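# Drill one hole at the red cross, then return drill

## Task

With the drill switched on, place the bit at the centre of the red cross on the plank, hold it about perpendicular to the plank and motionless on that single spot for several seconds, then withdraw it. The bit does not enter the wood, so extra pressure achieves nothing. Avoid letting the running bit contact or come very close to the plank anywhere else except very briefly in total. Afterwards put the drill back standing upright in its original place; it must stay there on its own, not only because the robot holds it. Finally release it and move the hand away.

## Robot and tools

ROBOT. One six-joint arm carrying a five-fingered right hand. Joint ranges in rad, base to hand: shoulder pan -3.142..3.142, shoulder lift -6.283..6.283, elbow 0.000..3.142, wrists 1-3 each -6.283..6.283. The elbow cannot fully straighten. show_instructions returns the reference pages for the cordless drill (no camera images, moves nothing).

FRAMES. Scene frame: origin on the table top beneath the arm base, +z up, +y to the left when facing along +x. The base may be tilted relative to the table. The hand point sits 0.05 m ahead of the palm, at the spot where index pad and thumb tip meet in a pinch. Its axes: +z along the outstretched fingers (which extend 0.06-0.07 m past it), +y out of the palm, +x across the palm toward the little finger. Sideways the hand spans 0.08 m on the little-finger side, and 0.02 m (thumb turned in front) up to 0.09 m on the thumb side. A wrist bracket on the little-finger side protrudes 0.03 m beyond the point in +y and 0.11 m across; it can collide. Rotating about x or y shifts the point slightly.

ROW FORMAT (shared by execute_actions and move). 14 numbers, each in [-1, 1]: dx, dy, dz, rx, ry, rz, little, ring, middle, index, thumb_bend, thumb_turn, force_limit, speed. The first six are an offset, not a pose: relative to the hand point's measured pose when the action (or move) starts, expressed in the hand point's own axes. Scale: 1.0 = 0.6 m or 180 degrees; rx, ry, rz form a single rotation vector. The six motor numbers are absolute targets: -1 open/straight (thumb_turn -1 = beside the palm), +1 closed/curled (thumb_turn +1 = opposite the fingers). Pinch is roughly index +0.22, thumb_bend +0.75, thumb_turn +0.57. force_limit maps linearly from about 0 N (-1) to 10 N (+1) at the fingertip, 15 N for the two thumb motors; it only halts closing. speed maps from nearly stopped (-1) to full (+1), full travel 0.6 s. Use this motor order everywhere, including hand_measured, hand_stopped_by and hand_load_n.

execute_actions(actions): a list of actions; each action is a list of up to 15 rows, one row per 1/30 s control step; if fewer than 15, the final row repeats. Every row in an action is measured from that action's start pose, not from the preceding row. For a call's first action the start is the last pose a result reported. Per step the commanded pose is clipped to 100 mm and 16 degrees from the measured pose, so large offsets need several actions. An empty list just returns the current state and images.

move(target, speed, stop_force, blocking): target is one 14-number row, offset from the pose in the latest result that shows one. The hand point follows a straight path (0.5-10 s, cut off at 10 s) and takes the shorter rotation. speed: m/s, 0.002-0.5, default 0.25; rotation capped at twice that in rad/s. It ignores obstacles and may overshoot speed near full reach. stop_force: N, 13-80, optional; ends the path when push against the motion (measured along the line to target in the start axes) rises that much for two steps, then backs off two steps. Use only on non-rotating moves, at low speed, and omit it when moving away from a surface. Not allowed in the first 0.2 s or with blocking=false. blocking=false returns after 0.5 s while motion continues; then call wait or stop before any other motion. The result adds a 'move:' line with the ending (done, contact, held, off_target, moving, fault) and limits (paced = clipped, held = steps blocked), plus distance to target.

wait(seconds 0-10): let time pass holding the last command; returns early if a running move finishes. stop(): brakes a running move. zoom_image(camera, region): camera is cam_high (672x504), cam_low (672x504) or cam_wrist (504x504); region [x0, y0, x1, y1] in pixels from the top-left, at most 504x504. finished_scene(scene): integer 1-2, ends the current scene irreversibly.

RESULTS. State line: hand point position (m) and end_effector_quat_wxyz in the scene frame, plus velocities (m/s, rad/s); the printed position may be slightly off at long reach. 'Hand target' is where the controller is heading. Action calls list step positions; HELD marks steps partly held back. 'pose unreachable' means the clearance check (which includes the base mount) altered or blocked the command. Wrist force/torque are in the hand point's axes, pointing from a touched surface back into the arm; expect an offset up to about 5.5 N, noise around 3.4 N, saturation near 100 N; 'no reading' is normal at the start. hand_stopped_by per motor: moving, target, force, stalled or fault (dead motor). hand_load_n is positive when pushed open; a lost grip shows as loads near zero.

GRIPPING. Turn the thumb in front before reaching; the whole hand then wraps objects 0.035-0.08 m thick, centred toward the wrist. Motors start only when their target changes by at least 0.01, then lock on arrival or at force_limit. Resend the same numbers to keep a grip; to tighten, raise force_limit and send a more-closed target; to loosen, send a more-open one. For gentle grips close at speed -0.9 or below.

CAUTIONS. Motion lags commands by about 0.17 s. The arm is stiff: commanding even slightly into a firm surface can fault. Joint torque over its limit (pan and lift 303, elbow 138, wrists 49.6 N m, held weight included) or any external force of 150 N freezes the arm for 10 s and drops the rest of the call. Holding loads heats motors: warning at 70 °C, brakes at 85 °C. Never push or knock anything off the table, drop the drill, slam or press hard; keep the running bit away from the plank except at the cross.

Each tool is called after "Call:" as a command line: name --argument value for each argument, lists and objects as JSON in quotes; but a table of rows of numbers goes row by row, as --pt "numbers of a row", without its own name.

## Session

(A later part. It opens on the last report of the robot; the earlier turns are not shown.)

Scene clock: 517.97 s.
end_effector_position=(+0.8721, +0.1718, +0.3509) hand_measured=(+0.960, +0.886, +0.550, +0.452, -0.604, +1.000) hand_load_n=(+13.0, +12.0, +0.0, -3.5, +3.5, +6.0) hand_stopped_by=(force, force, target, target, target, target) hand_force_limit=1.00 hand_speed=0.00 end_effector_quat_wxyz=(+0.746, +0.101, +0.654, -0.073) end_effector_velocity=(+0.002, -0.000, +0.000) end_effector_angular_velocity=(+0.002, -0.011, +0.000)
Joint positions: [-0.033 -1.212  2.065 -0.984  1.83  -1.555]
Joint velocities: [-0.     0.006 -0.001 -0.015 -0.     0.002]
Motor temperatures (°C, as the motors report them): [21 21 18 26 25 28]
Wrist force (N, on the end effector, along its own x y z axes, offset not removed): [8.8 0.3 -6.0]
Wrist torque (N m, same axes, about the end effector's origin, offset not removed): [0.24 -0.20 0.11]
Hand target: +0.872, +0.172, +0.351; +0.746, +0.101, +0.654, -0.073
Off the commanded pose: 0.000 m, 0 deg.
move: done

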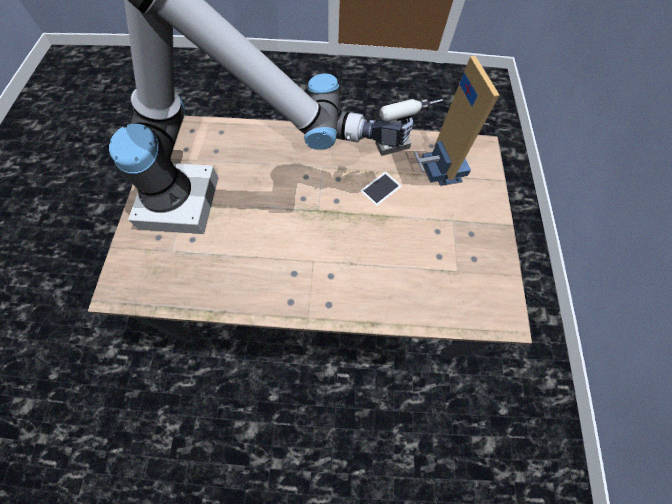

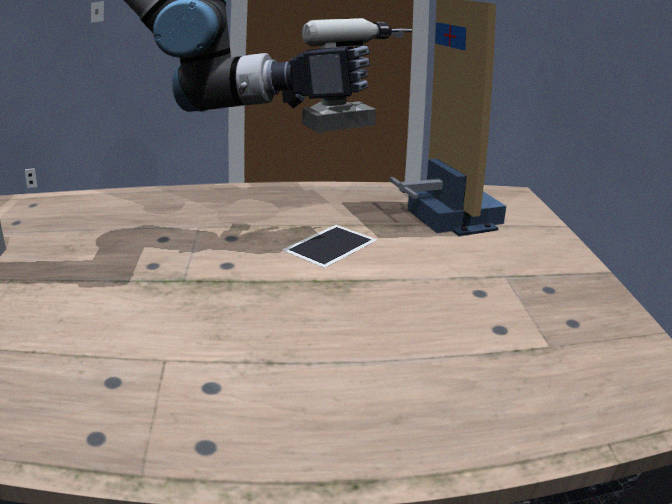

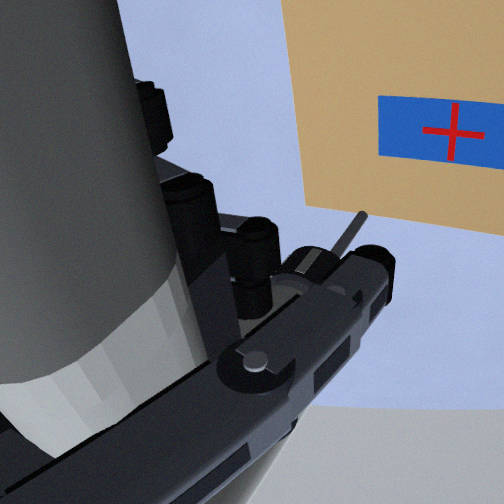

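Call:
move --target '[0.03,0.1045,0.096,0,0,0,1,1,0.55,0.45,-0.6,1,1,0]' --speed 0.08

Call:
zoom_image --camera "cam_low" --region '[400,0,500,70]'

Call:
zoom_image --camera "cam_high" --region '[430,60,500,120]'

Scene clock: 539.53 s.
end_effector_position=(+0.9448, +0.2187, +0.3436) hand_measured=(+0.960, +0.886, +0.550, +0.452, -0.604, +1.000) hand_load_n=(+13.0, +12.0, +0.0, -3.5, +3.5, +6.0) hand_stopped_by=(force, force, target, target, target, target) hand_force_limit=1.00 hand_speed=0.00 end_effector_quat_wxyz=(+0.746, +0.101, +0.654, -0.073) end_effector_velocity=(+0.002, +0.001, +0.001) end_effector_angular_velocity=(+0.001, -0.002, +0.000)
Joint positions: [ 0.034 -1.099  1.898 -0.933  1.896 -1.564]
Joint velocities: [ 0.001  0.001 -0.005  0.001  0.001  0.   ]
Motor temperatures (°C, as the motors report them): [21 21 18 26 25 28]
Wrist force (N, on the end effector, along its own x y z axes, offset not removed): [8.6 0.2 -2.1]
Wrist torque (N m, same axes, about the end effector's origin, offset not removed): [-0.06 -0.21 -0.02]
Hand target: +0.945, +0.219, +0.344; +0.746, +0.101, +0.654, -0.073
Off the commanded pose: 0.000 m, 0 deg.
move: done

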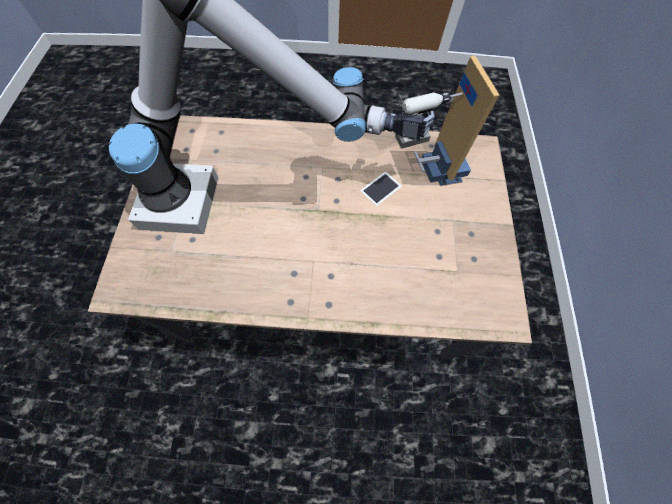

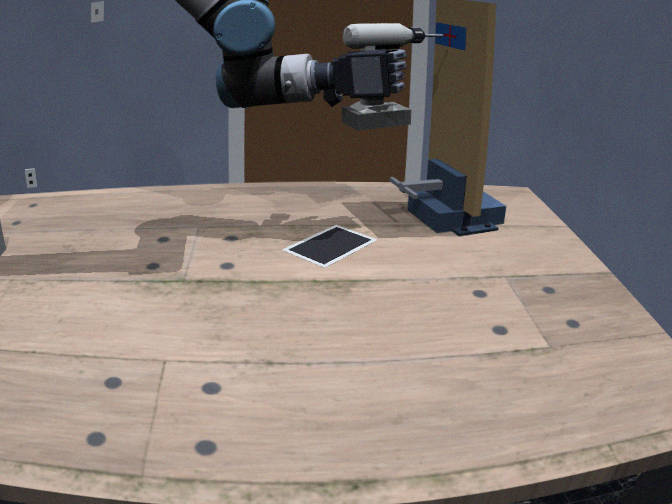

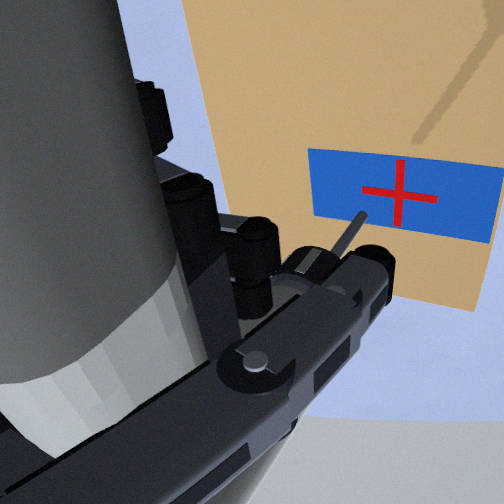

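Region (400, 0, 500, 70) of cam_low's 672x504 image, scaled by 5.040, with more detail than that image has; it fills the top 353 rows of this view, and the rest is white.

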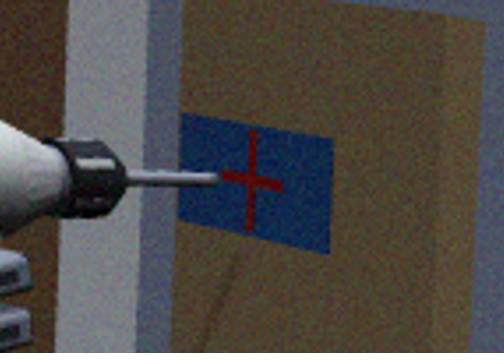

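Region (430, 60, 500, 120) of cam_high's 672x504 image, scaled by 7.200, with more detail than that image has; it fills the top 432 rows of this view, and the rest is white.

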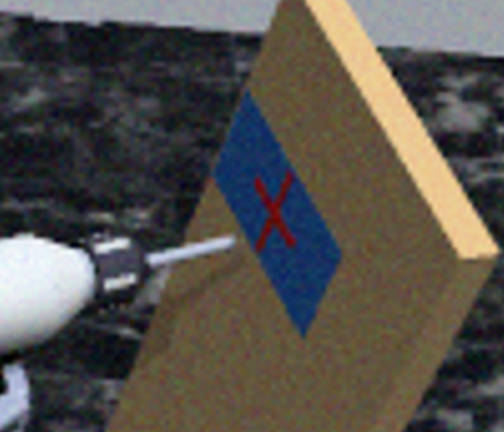

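Call:
execute_actions --actions '[[[0.002,0.031,0.0145,0,0,0,1,1,0.55,0.45,-0.6,1,1,0]],[[0,0,0,0,0,0,1,1,0.55,0.45,-0.6,1,1,0]]]'

Call:
zoom_image --camera "cam_low" --region '[400,0,500,70]'

Call:
zoom_image --camera "cam_high" --region '[430,60,500,120]'

Scene clock: 548.67 s.
end_effector_position=(+0.9577, +0.2345, +0.3445) hand_measured=(+0.960, +0.886, +0.550, +0.452, -0.604, +1.000) hand_load_n=(+13.0, +12.0, +0.0, -3.5, +3.5, +6.0) hand_stopped_by=(force, force, target, target, target, target) hand_force_limit=1.00 hand_speed=0.00 end_effector_quat_wxyz=(+0.746, +0.101, +0.654, -0.073) end_effector_velocity=(+0.000, +0.000, -0.000) end_effector_angular_velocity=(-0.000, -0.000, +0.000)
Joint positions: [ 0.055 -1.078  1.861 -0.918  1.917 -1.567]
Joint velocities: [ 0.     0.     0.    -0.001 -0.    -0.   ]
Motor temperatures (°C, as the motors report them): [21 21 18 26 25 28]
Wrist force (N, on the end effector, along its own x y z axes, offset not removed): [13.1 1.4 -3.9]
Wrist torque (N m, same axes, about the end effector's origin, offset not removed): [0.51 -0.96 0.18]
Hand target: +0.958, +0.234, +0.344; +0.746, +0.101, +0.654, -0.073
Off the commanded pose: 0.000 m, 0 deg.
Step readings (end_effector_position; steps 1 to 15: 1st action; 16 to 30: 2nd action):
0: (+0.9450, +0.2188, +0.3436)
1: (+0.9453, +0.2192, +0.3434)
2: (+0.9472, +0.2219, +0.3433)
4: (+0.9519, +0.2279, +0.3439)
8: (+0.9562, +0.2329, +0.3443)
15: (+0.9577, +0.2344, +0.3445)
16: (+0.9577, +0.2345, +0.3445)
17: (+0.9577, +0.2345, +0.3445)
19: (+0.9577, +0.2345, +0.3445)
23: (+0.9577, +0.2345, +0.3445)
30: end_effector_position above

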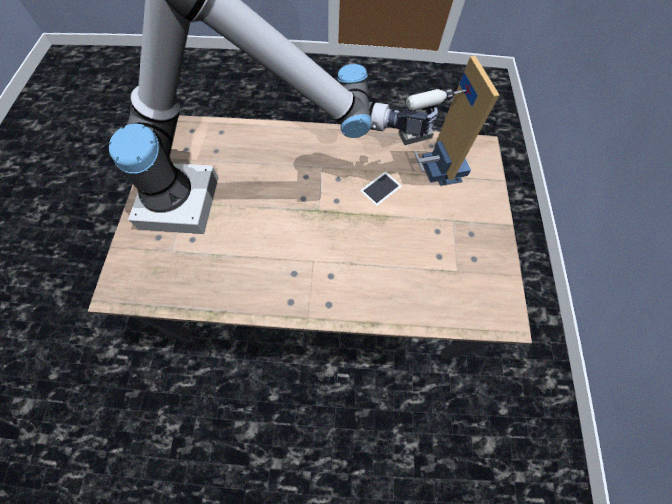

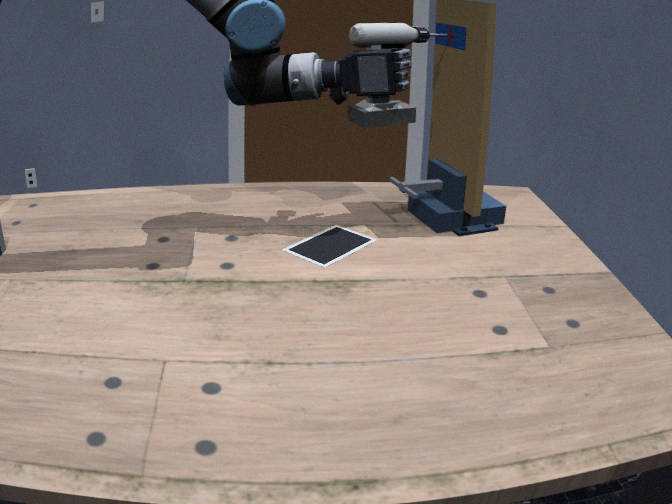

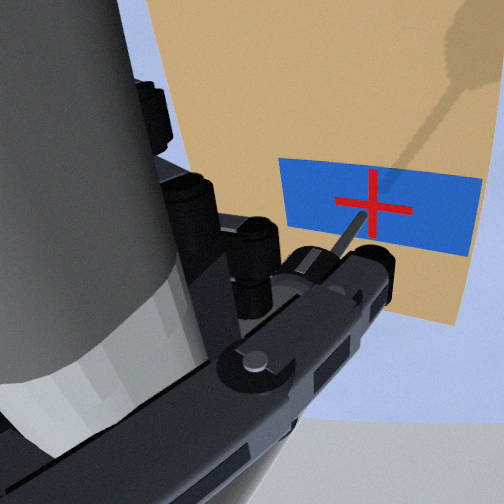

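Region (400, 0, 500, 70) of cam_low's 672x504 image, scaled by 5.040, with more detail than that image has; it fills the top 353 rows of this view, and the rest is white.

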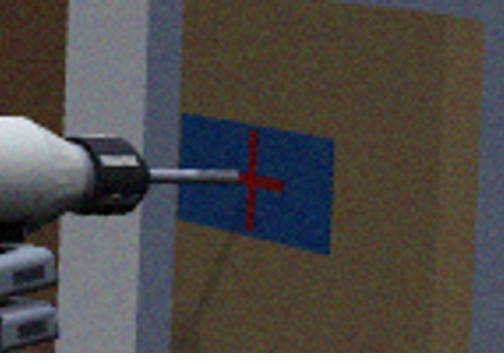

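Region (430, 60, 500, 120) of cam_high's 672x504 image, scaled by 7.200, with more detail than that image has; it fills the top 432 rows of this view, and the rest is white.

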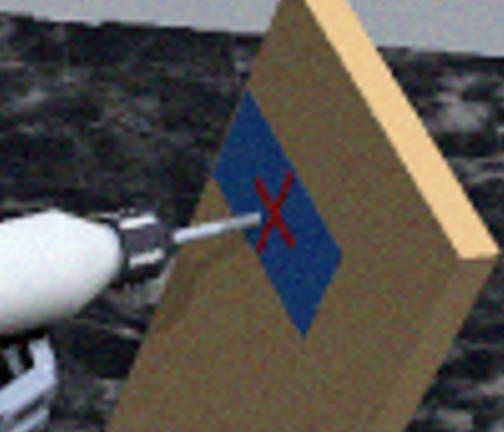

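Call:
move --target '[0.007,0.017,0.0285,0,0,0,1,1,0.55,0.45,-0.6,1,1,0]' --speed 0.003 --stop_force 13

Call:
zoom_image --camera "cam_low" --region '[400,0,500,70]'

Call:
zoom_image --camera "cam_high" --region '[430,60,500,120]'

Scene clock: 559.53 s.
end_effector_position=(+0.9680, +0.2375, +0.3434) hand_measured=(+0.960, +0.886, +0.550, +0.452, -0.604, +1.000) hand_load_n=(+13.5, +11.5, +0.0, -3.0, +4.0, +5.0) hand_stopped_by=(force, force, target, target, target, target) hand_force_limit=1.00 hand_speed=0.00 end_effector_quat_wxyz=(+0.746, +0.101, +0.655, -0.073) end_effector_velocity=(-0.001, -0.000, -0.001) end_effector_angular_velocity=(+0.000, +0.001, -0.001)
Joint positions: [ 0.058 -1.064  1.839 -0.909  1.92  -1.568]
Joint velocities: [ 0.    -0.001  0.002  0.     0.001  0.   ]
Motor temperatures (°C, as the motors report them): [21 21 18 26 25 28]
Wrist force (N, on the end effector, along its own x y z axes, offset not removed): [9.9 -13.5 -21.6]
Wrist torque (N m, same axes, about the end effector's origin, offset not removed): [-0.10 -0.58 0.04]
Hand target: +0.968, +0.237, +0.344; +0.746, +0.101, +0.655, -0.073
Off the commanded pose: 0.010 m, 0 deg.
move: contact

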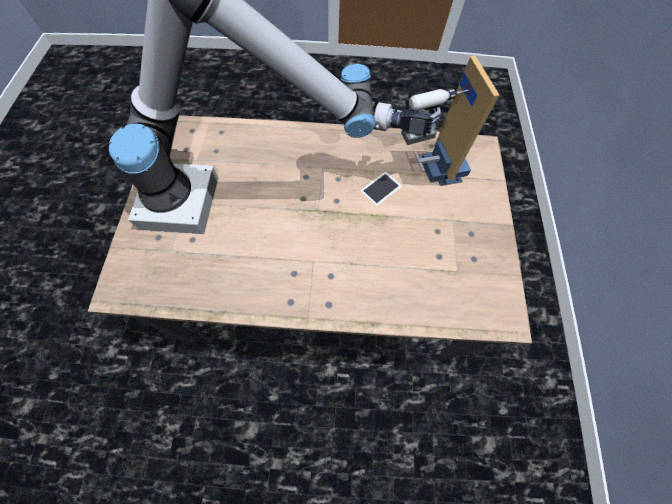

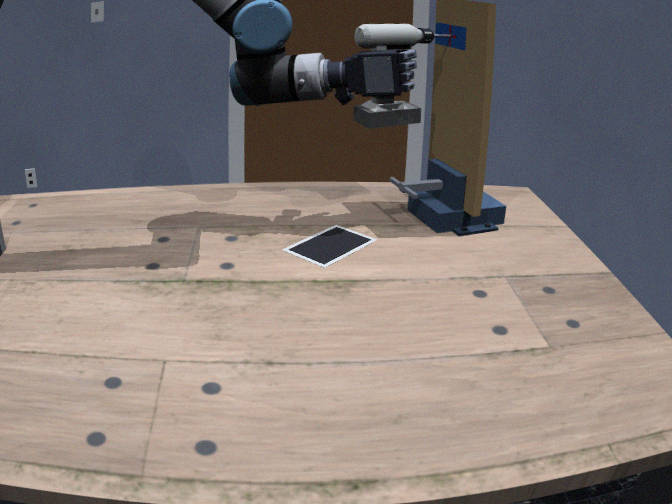

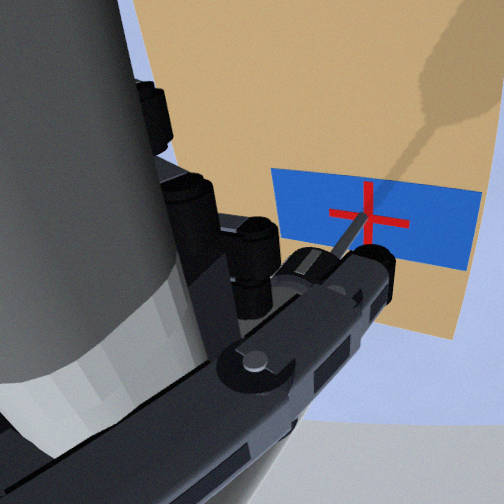

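Region (400, 0, 500, 70) of cam_low's 672x504 image, scaled by 5.040, with more detail than that image has; it fills the top 353 rows of this view, and the rest is white.

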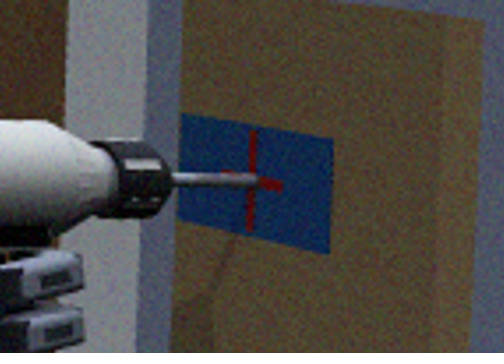

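Region (430, 60, 500, 120) of cam_high's 672x504 image, scaled by 7.200, with more detail than that image has; it fills the top 432 rows of this view, and the rest is white.

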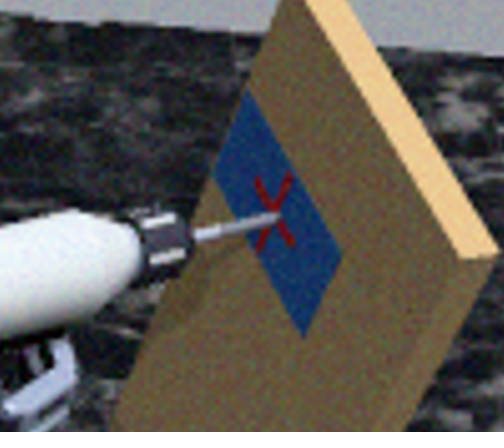

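Call:
execute_actions --actions '[[[0,0,0,0,0,0,1,1,1,0.45,-0.6,1,1,0]],[[0,0,0,0,0,0,1,1,1,0.45,-0.6,1,1,0]]]'

Call:
wait --seconds 4

Call:
zoom_image --camera "cam_low" --region '[400,0,500,70]'

Scene clock: 568.97 s.
end_effector_position=(+0.9680, +0.2374, +0.3435) hand_measured=(+0.960, +0.886, +0.760, +0.452, -0.604, +1.000) hand_load_n=(+13.0, +11.5, +10.0, -3.5, +4.0, +5.0) hand_stopped_by=(force, force, force, target, target, target) hand_force_limit=1.00 hand_speed=0.00 end_effector_quat_wxyz=(+0.746, +0.101, +0.655, -0.073) end_effector_velocity=(+0.000, -0.000, -0.001) end_effector_angular_velocity=(-0.000, +0.002, -0.001)
Joint positions: [ 0.058 -1.064  1.839 -0.909  1.92  -1.568]
Joint velocities: [-0.     0.001  0.     0.001  0.    -0.   ]
Motor temperatures (°C, as the motors report them): [21 21 18 26 25 28]
Wrist force (N, on the end effector, along its own x y z axes, offset not removed): [10.1 -9.3 -21.3]
Wrist torque (N m, same axes, about the end effector's origin, offset not removed): [0.67 -0.21 0.12]
Hand target: +0.968, +0.237, +0.343; +0.746, +0.101, +0.655, -0.073
Off the commanded pose: 0.000 m, 0 deg.
Step readings (end_effector_position; steps 1 to 15: 1st action; 16 to 30: 2nd action):
0: (+0.9678, +0.2375, +0.3436)
1: (+0.9678, +0.2375, +0.3436)
2: (+0.9678, +0.2375, +0.3436)
4: (+0.9678, +0.2374, +0.3436)
8: (+0.9679, +0.2374, +0.3436)
15: (+0.9680, +0.2374, +0.3435)
16: (+0.9680, +0.2374, +0.3435)
17: (+0.9680, +0.2374, +0.3435)
19: (+0.9680, +0.2374, +0.3435)
23: (+0.9680, +0.2374, +0.3435)
30: end_effector_position above

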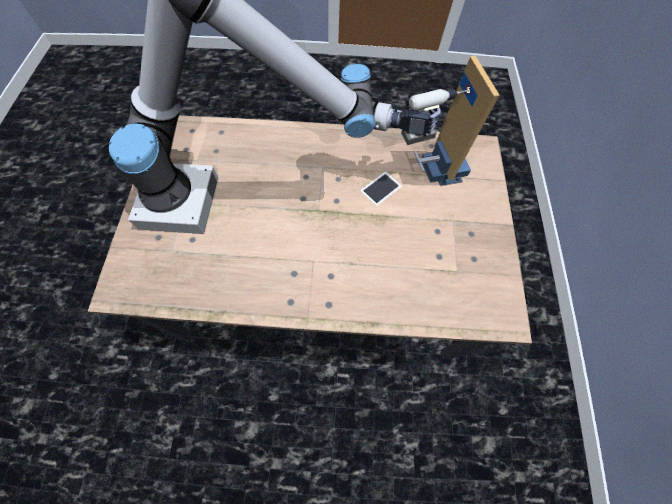

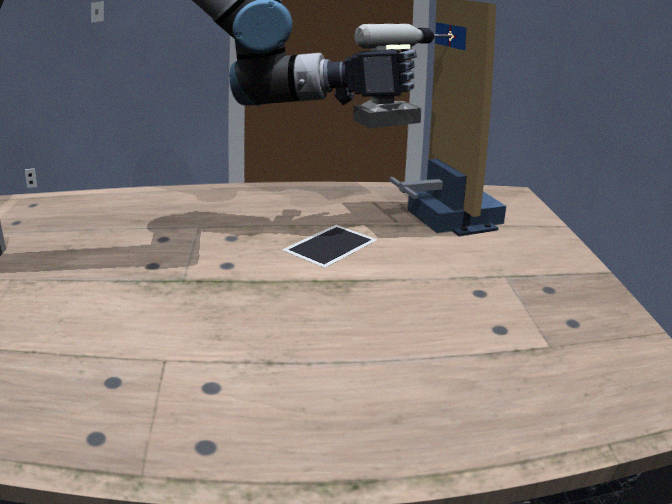

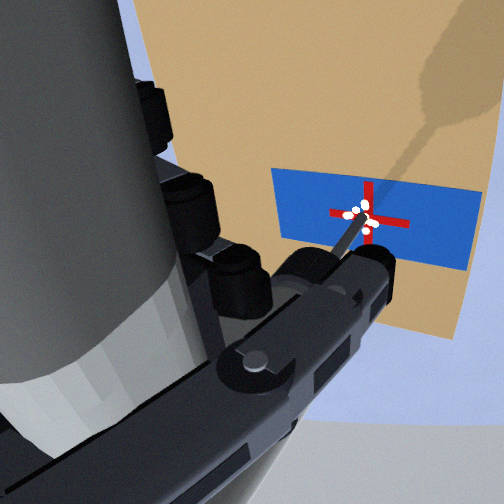

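Scene clock: 572.97 s.
end_effector_position=(+0.9680, +0.2374, +0.3435) hand_measured=(+0.960, +0.886, +0.760, +0.452, -0.604, +1.000) hand_load_n=(+13.0, +11.5, +10.0, -3.5, +4.0, +5.0) hand_stopped_by=(force, force, force, target, target, target) hand_force_limit=1.00 hand_speed=0.00 end_effector_quat_wxyz=(+0.746, +0.101, +0.655, -0.073) end_effector_velocity=(-0.000, -0.000, +0.001) end_effector_angular_velocity=(+0.000, -0.000, +0.000)
Joint positions: [ 0.058 -1.064  1.839 -0.909  1.92  -1.568]
Joint velocities: [-0.    -0.002 -0.     0.001 -0.     0.   ]
Motor temperatures (°C, as the motors report them): [21 21 18 26 25 28]
Wrist force (N, on the end effector, along its own x y z axes, offset not removed): [10.0 -14.6 -19.3]
Wrist torque (N m, same axes, about the end effector's origin, offset not removed): [-0.20 -0.35 0.26]
Hand target: +0.968, +0.237, +0.343; +0.746, +0.101, +0.655, -0.073
Off the commanded pose: 0.000 m, 0 deg.
wait: 4.00 s; at rest by 0.17 s

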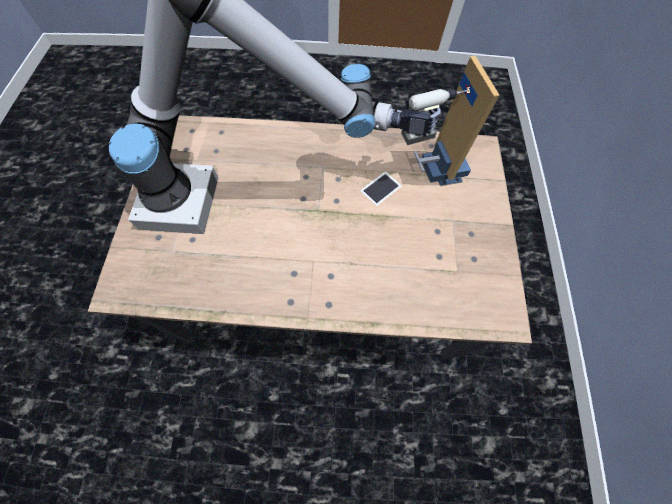

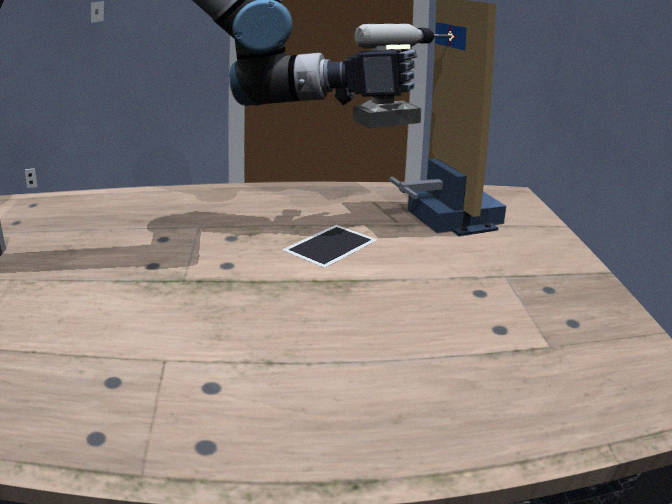

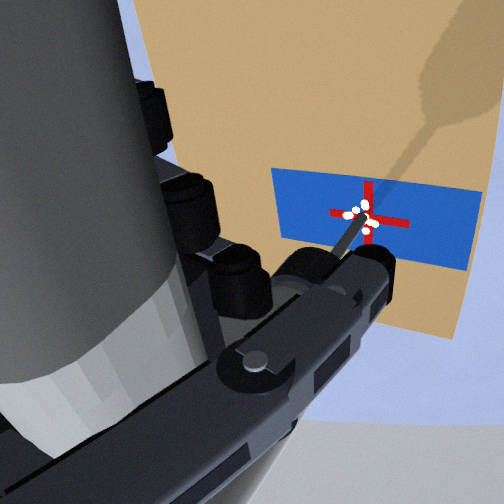

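Region (400, 0, 500, 70) of cam_low's 672x504 image, scaled by 5.040, with more detail than that image has; it fills the top 353 rows of this view, and the rest is white.

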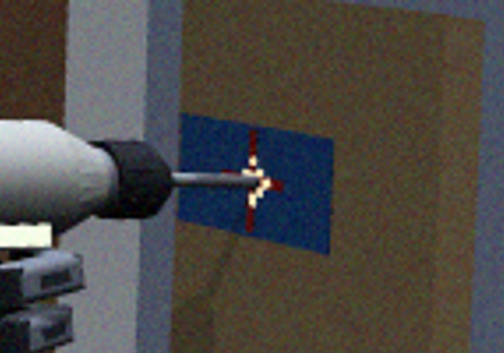

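Call:
execute_actions --actions '[[[0,0,0,0,0,0,1,1,0.55,0.45,-0.6,1,1,0]],[[0,0,0,0,0,0,1,1,0.55,0.45,-0.6,1,1,0]],[[0.011,-0.05,-0.085,0,0,0,1,1,0.55,0.45,-0.6,1,1,0]],[[0,0,0,0,0,0,1,1,0.55,0.45,-0.6,1,1,0]]]'

Call:
move --target '[0.23,-0.15,-0.055,-0.105,0.039,-0.022,1,1,0.55,0.45,-0.6,1,1,0]' --speed 0.15

Call:
zoom_image --camera "cam_high" --region '[330,110,450,220]'

Call:
zoom_image --camera "cam_low" --region '[250,110,430,280]'

Scene clock: 585.53 s.
end_effector_position=(+0.9135, +0.2213, +0.3294) hand_measured=(+0.960, +0.886, +0.550, +0.452, -0.604, +1.000) hand_load_n=(+14.0, +12.0, +0.0, -1.5, +3.5, +6.0) hand_stopped_by=(force, force, target, target, target, target) hand_force_limit=1.00 hand_speed=0.00 end_effector_quat_wxyz=(+0.746, +0.101, +0.655, -0.073) end_effector_velocity=(+0.000, +0.001, -0.001) end_effector_angular_velocity=(-0.001, +0.001, +0.001)
Joint positions: [ 0.042 -1.116  1.964 -0.982  1.904 -1.565]
Joint velocities: [ 0.001  0.001 -0.     0.    -0.    -0.   ]
Motor temperatures (°C, as the motors report them): [21 21 18 26 25 28]
Wrist force (N, on the end effector, along its own x y z axes, offset not removed): [9.1 3.6 -9.6]
Wrist torque (N m, same axes, about the end effector's origin, offset not removed): [1.00 -0.12 0.24]
Hand target: +0.913, +0.221, +0.329; +0.746, +0.101, +0.655, -0.073
Off the commanded pose: 0.000 m, 0 deg.
Step readings (end_effector_position; steps 1 to 15: 1st action; 16 to 30: 2nd action; 31 to 45: 3rd action; 46 to 60: 4th action):
0: (+0.9680, +0.2374, +0.3435)
1: (+0.9680, +0.2374, +0.3435)
2: (+0.9680, +0.2374, +0.3435)
4: (+0.9680, +0.2374, +0.3435)
8: (+0.9680, +0.2374, +0.3435)
15: (+0.9680, +0.2374, +0.3435)
16: (+0.9680, +0.2374, +0.3435)
17: (+0.9680, +0.2374, +0.3435)
19: (+0.9680, +0.2374, +0.3435)
23: (+0.9680, +0.2374, +0.3435)
30: (+0.9680, +0.2374, +0.3435)
31: (+0.9677, +0.2371, +0.3440)
32: (+0.9634, +0.2350, +0.3465)
34: (+0.9436, +0.2294, +0.3404)
38: (+0.9214, +0.2236, +0.3317)
45: (+0.9135, +0.2213, +0.3293)
46: (+0.9132, +0.2212, +0.3293)
47: (+0.9132, +0.2212, +0.3292)
49: (+0.9132, +0.2212, +0.3292)
53: (+0.9134, +0.2213, +0.3294)
60: end_effector_position above

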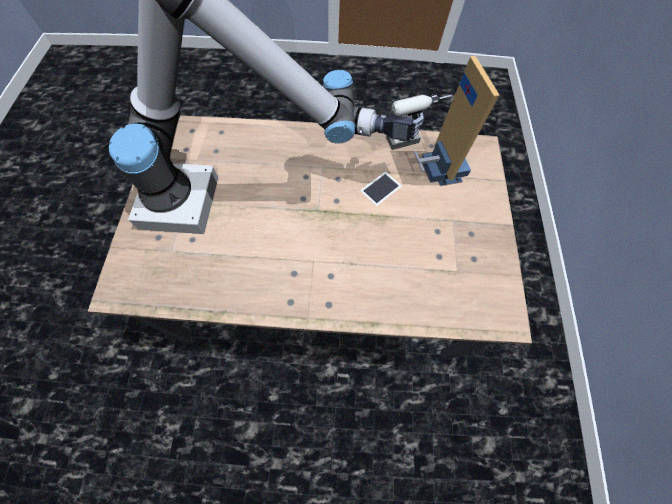

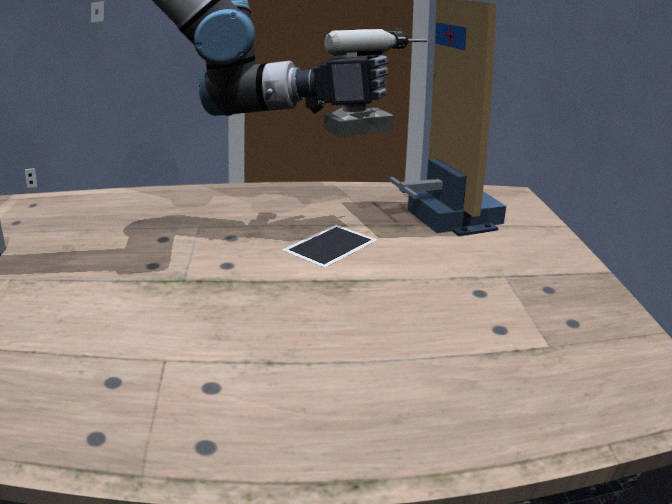

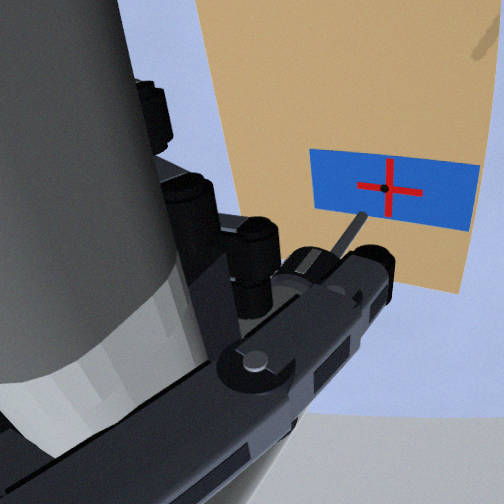

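Scene clock: 587.23 s.
end_effector_position=(+0.8783, +0.1455, +0.1840) hand_measured=(+0.960, +0.886, +0.550, +0.452, -0.604, +1.000) hand_load_n=(+14.0, +12.5, +0.0, -1.5, +3.5, +6.0) hand_stopped_by=(force, force, target, target, target, target) hand_force_limit=1.00 hand_speed=0.00 end_effector_quat_wxyz=(+0.708, -0.041, +0.705, +0.016) end_effector_velocity=(-0.000, -0.000, -0.002) end_effector_angular_velocity=(-0.001, +0.001, +0.005)
Joint positions: [-0.227 -1.012  2.091 -1.083  1.308 -1.611]
Joint velocities: [-0.003  0.003  0.    -0.002 -0.007 -0.002]
Motor temperatures (°C, as the motors report them): [21 21 18 26 25 28]
Wrist force (N, on the end effector, along its own x y z axes, offset not removed): [4.5 1.4 -1.3]
Wrist torque (N m, same axes, about the end effector's origin, offset not removed): [0.23 0.41 -0.18]
Hand target: +0.878, +0.145, +0.184; +0.708, -0.041, +0.705, +0.016
Off the commanded pose: 0.000 m, 0 deg.
move: done

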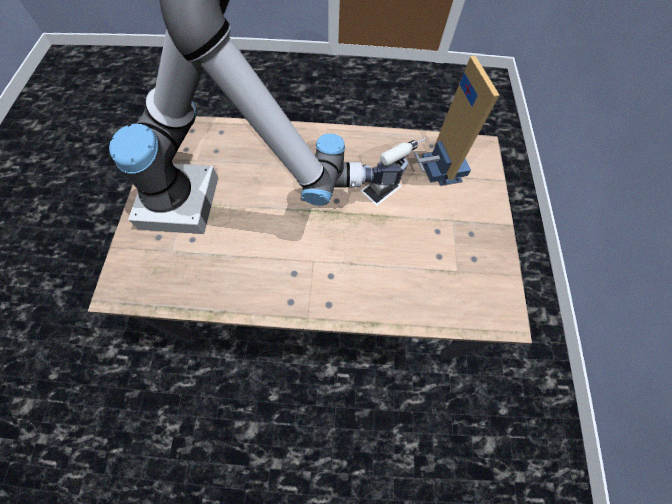

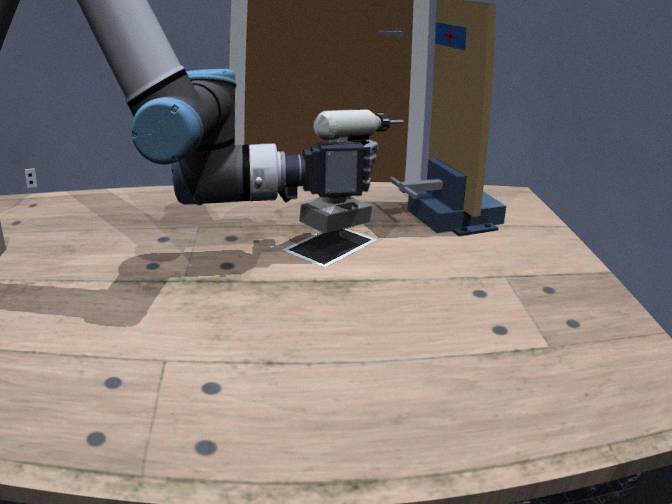

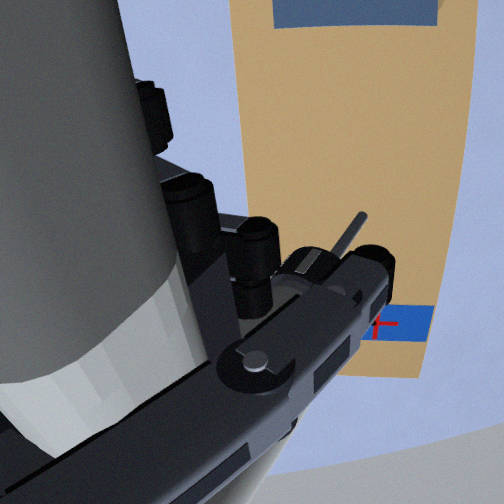

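Region (330, 110, 450, 220) of cam_high's 672x504 image, scaled by 4.200, with more detail than that image has; it fills the top 462 rows of this view, and the rest is white.

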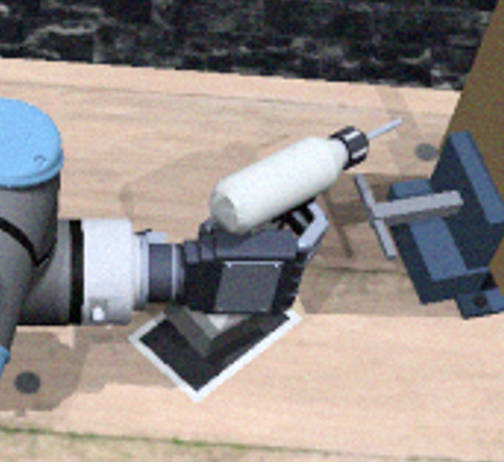

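Region (250, 110, 430, 280) of cam_low's 672x504 image, scaled by 2.800, with more detail than that image has.

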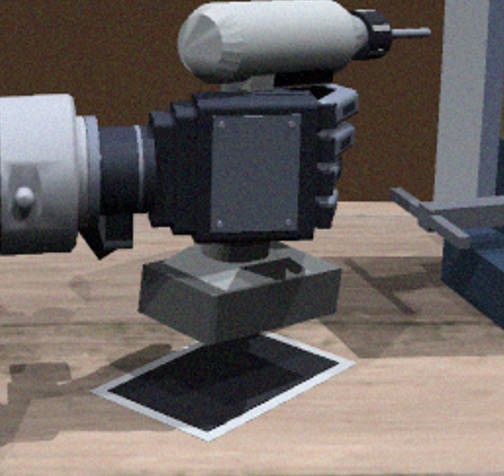

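Call:
move --target '[0.055,-0.013,-0.006,0,0,0,1,1,0.55,0.45,-0.6,1,1,0]' --speed 0.06

Call:
move --target '[0.04,0,0,0,0,0,1,1,0.55,0.45,-0.6,1,1,0]' --speed 0.006 --stop_force 13

Call:
zoom_image --camera "cam_high" --region '[330,110,450,220]'

Call:
zoom_image --camera "cam_low" --region '[250,110,430,280]'

Scene clock: 594.30 s.
end_effector_position=(+0.8756, +0.1363, +0.1514) hand_measured=(+0.960, +0.886, +0.550, +0.452, -0.604, +1.000) hand_load_n=(+14.0, +12.5, +0.0, -1.5, +3.5, +6.0) hand_stopped_by=(force, force, target, target, target, target) hand_force_limit=1.00 hand_speed=0.00 end_effector_quat_wxyz=(+0.708, -0.041, +0.705, +0.016) end_effector_velocity=(+0.000, -0.001, -0.001) end_effector_angular_velocity=(+0.000, -0.001, -0.000)
Joint positions: [-0.243 -0.96   2.098 -1.142  1.292 -1.611]
Joint velocities: [-0.001  0.002  0.    -0.003 -0.001  0.   ]
Motor temperatures (°C, as the motors report them): [21 21 18 26 25 28]
Wrist force (N, on the end effector, along its own x y z axes, offset not removed): [11.7 6.8 -3.0]
Wrist torque (N m, same axes, about the end effector's origin, offset not removed): [1.14 -0.70 0.45]
Hand target: +0.876, +0.136, +0.151; +0.708, -0.041, +0.705, +0.016
Off the commanded pose: 0.000 m, 0 deg.
move: done

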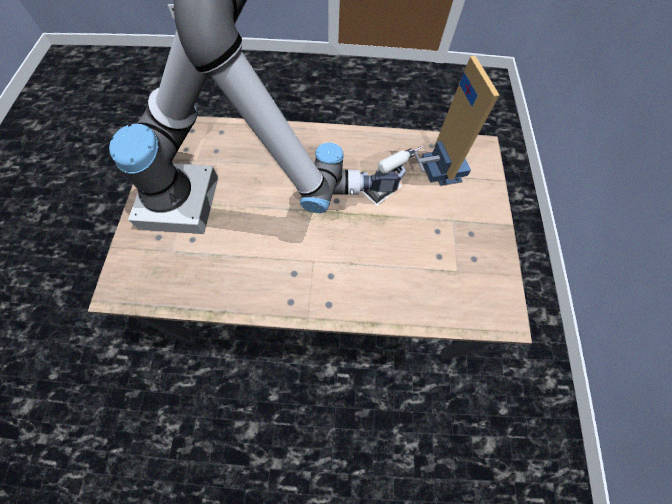

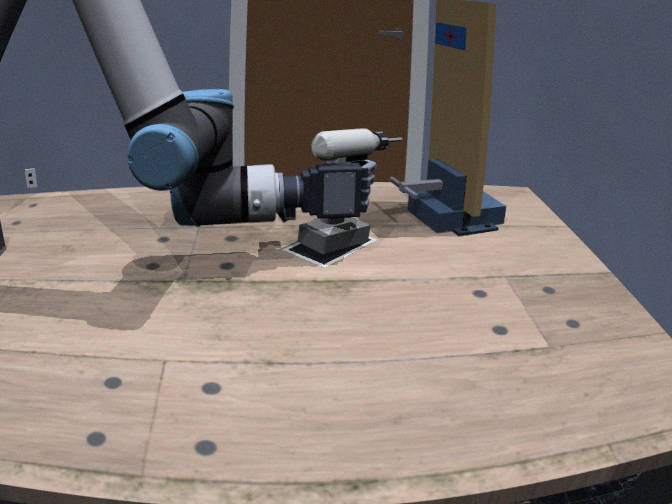

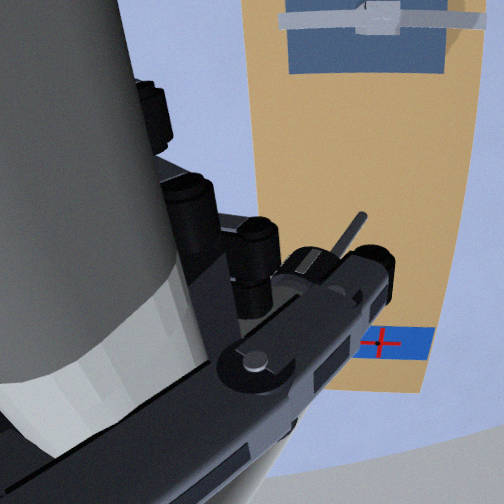

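Scene clock: 596.67 s.
end_effector_position=(+0.8757, +0.1359, +0.1395) hand_measured=(+0.960, +0.886, +0.550, +0.452, -0.604, +1.000) hand_load_n=(+14.5, +12.5, +0.0, -1.5, +3.5, +6.5) hand_stopped_by=(force, force, target, target, target, target) hand_force_limit=1.00 hand_speed=0.00 end_effector_quat_wxyz=(+0.708, -0.041, +0.705, +0.016) end_effector_velocity=(-0.000, -0.000, +0.001) end_effector_angular_velocity=(+0.000, +0.003, -0.000)
Joint positions: [-0.244 -0.939  2.097 -1.162  1.291 -1.611]
Joint velocities: [-0.    -0.002 -0.     0.006  0.    -0.   ]
Motor temperatures (°C, as the motors report them): [21 21 18 26 25 28]
Wrist force (N, on the end effector, along its own x y z axes, offset not removed): [-2.4 2.8 -3.1]
Wrist torque (N m, same axes, about the end effector's origin, offset not removed): [0.49 -0.63 0.30]
Hand target: +0.876, +0.136, +0.140; +0.708, -0.041, +0.705, +0.016
Off the commanded pose: 0.012 m, 0 deg.
move: contact

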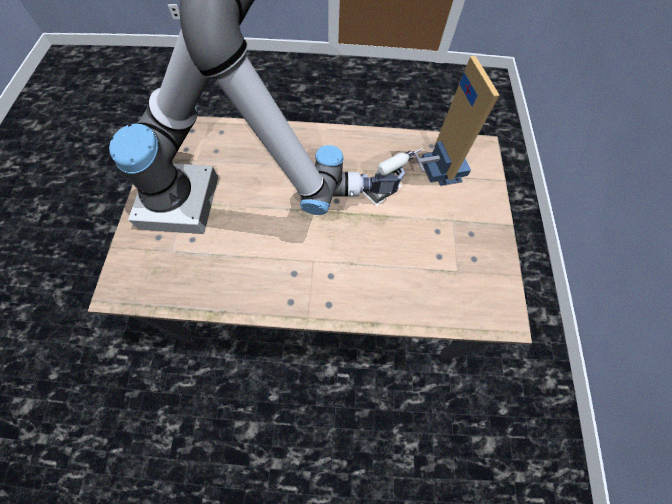

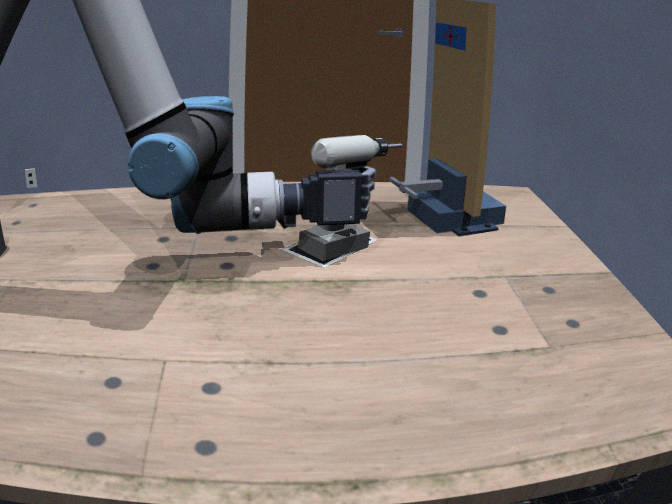

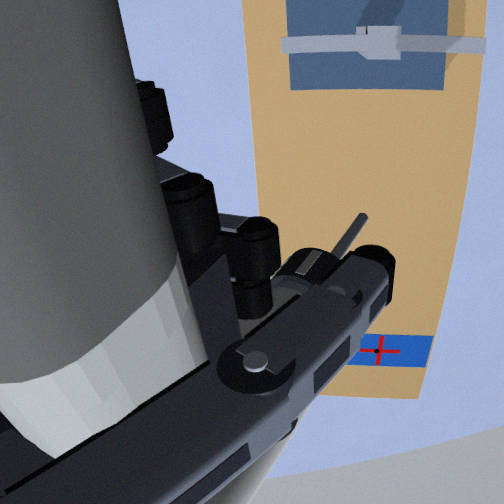

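Region (330, 110, 450, 220) of cam_high's 672x504 image, scaled by 4.200, with more detail than that image has; it fills the top 462 rows of this view, and the rest is white.

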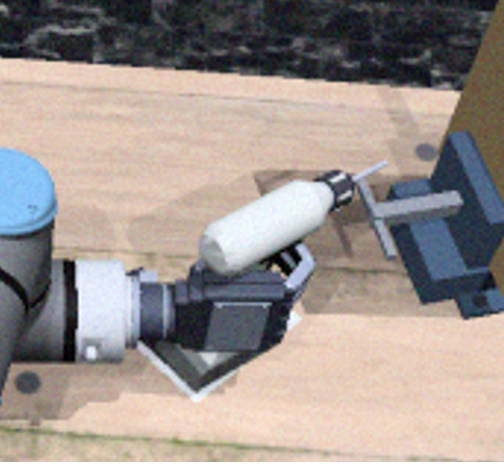

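Region (250, 110, 430, 280) of cam_low's 672x504 image, scaled by 2.800, with more detail than that image has.

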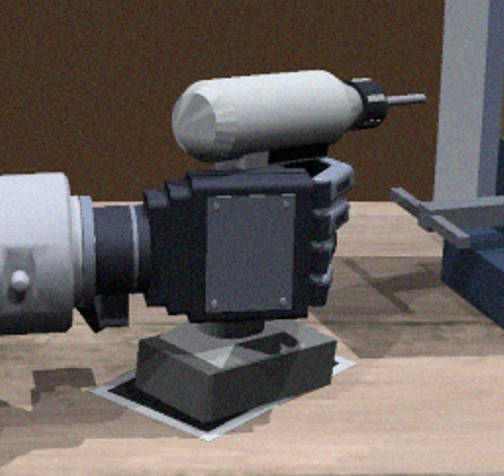

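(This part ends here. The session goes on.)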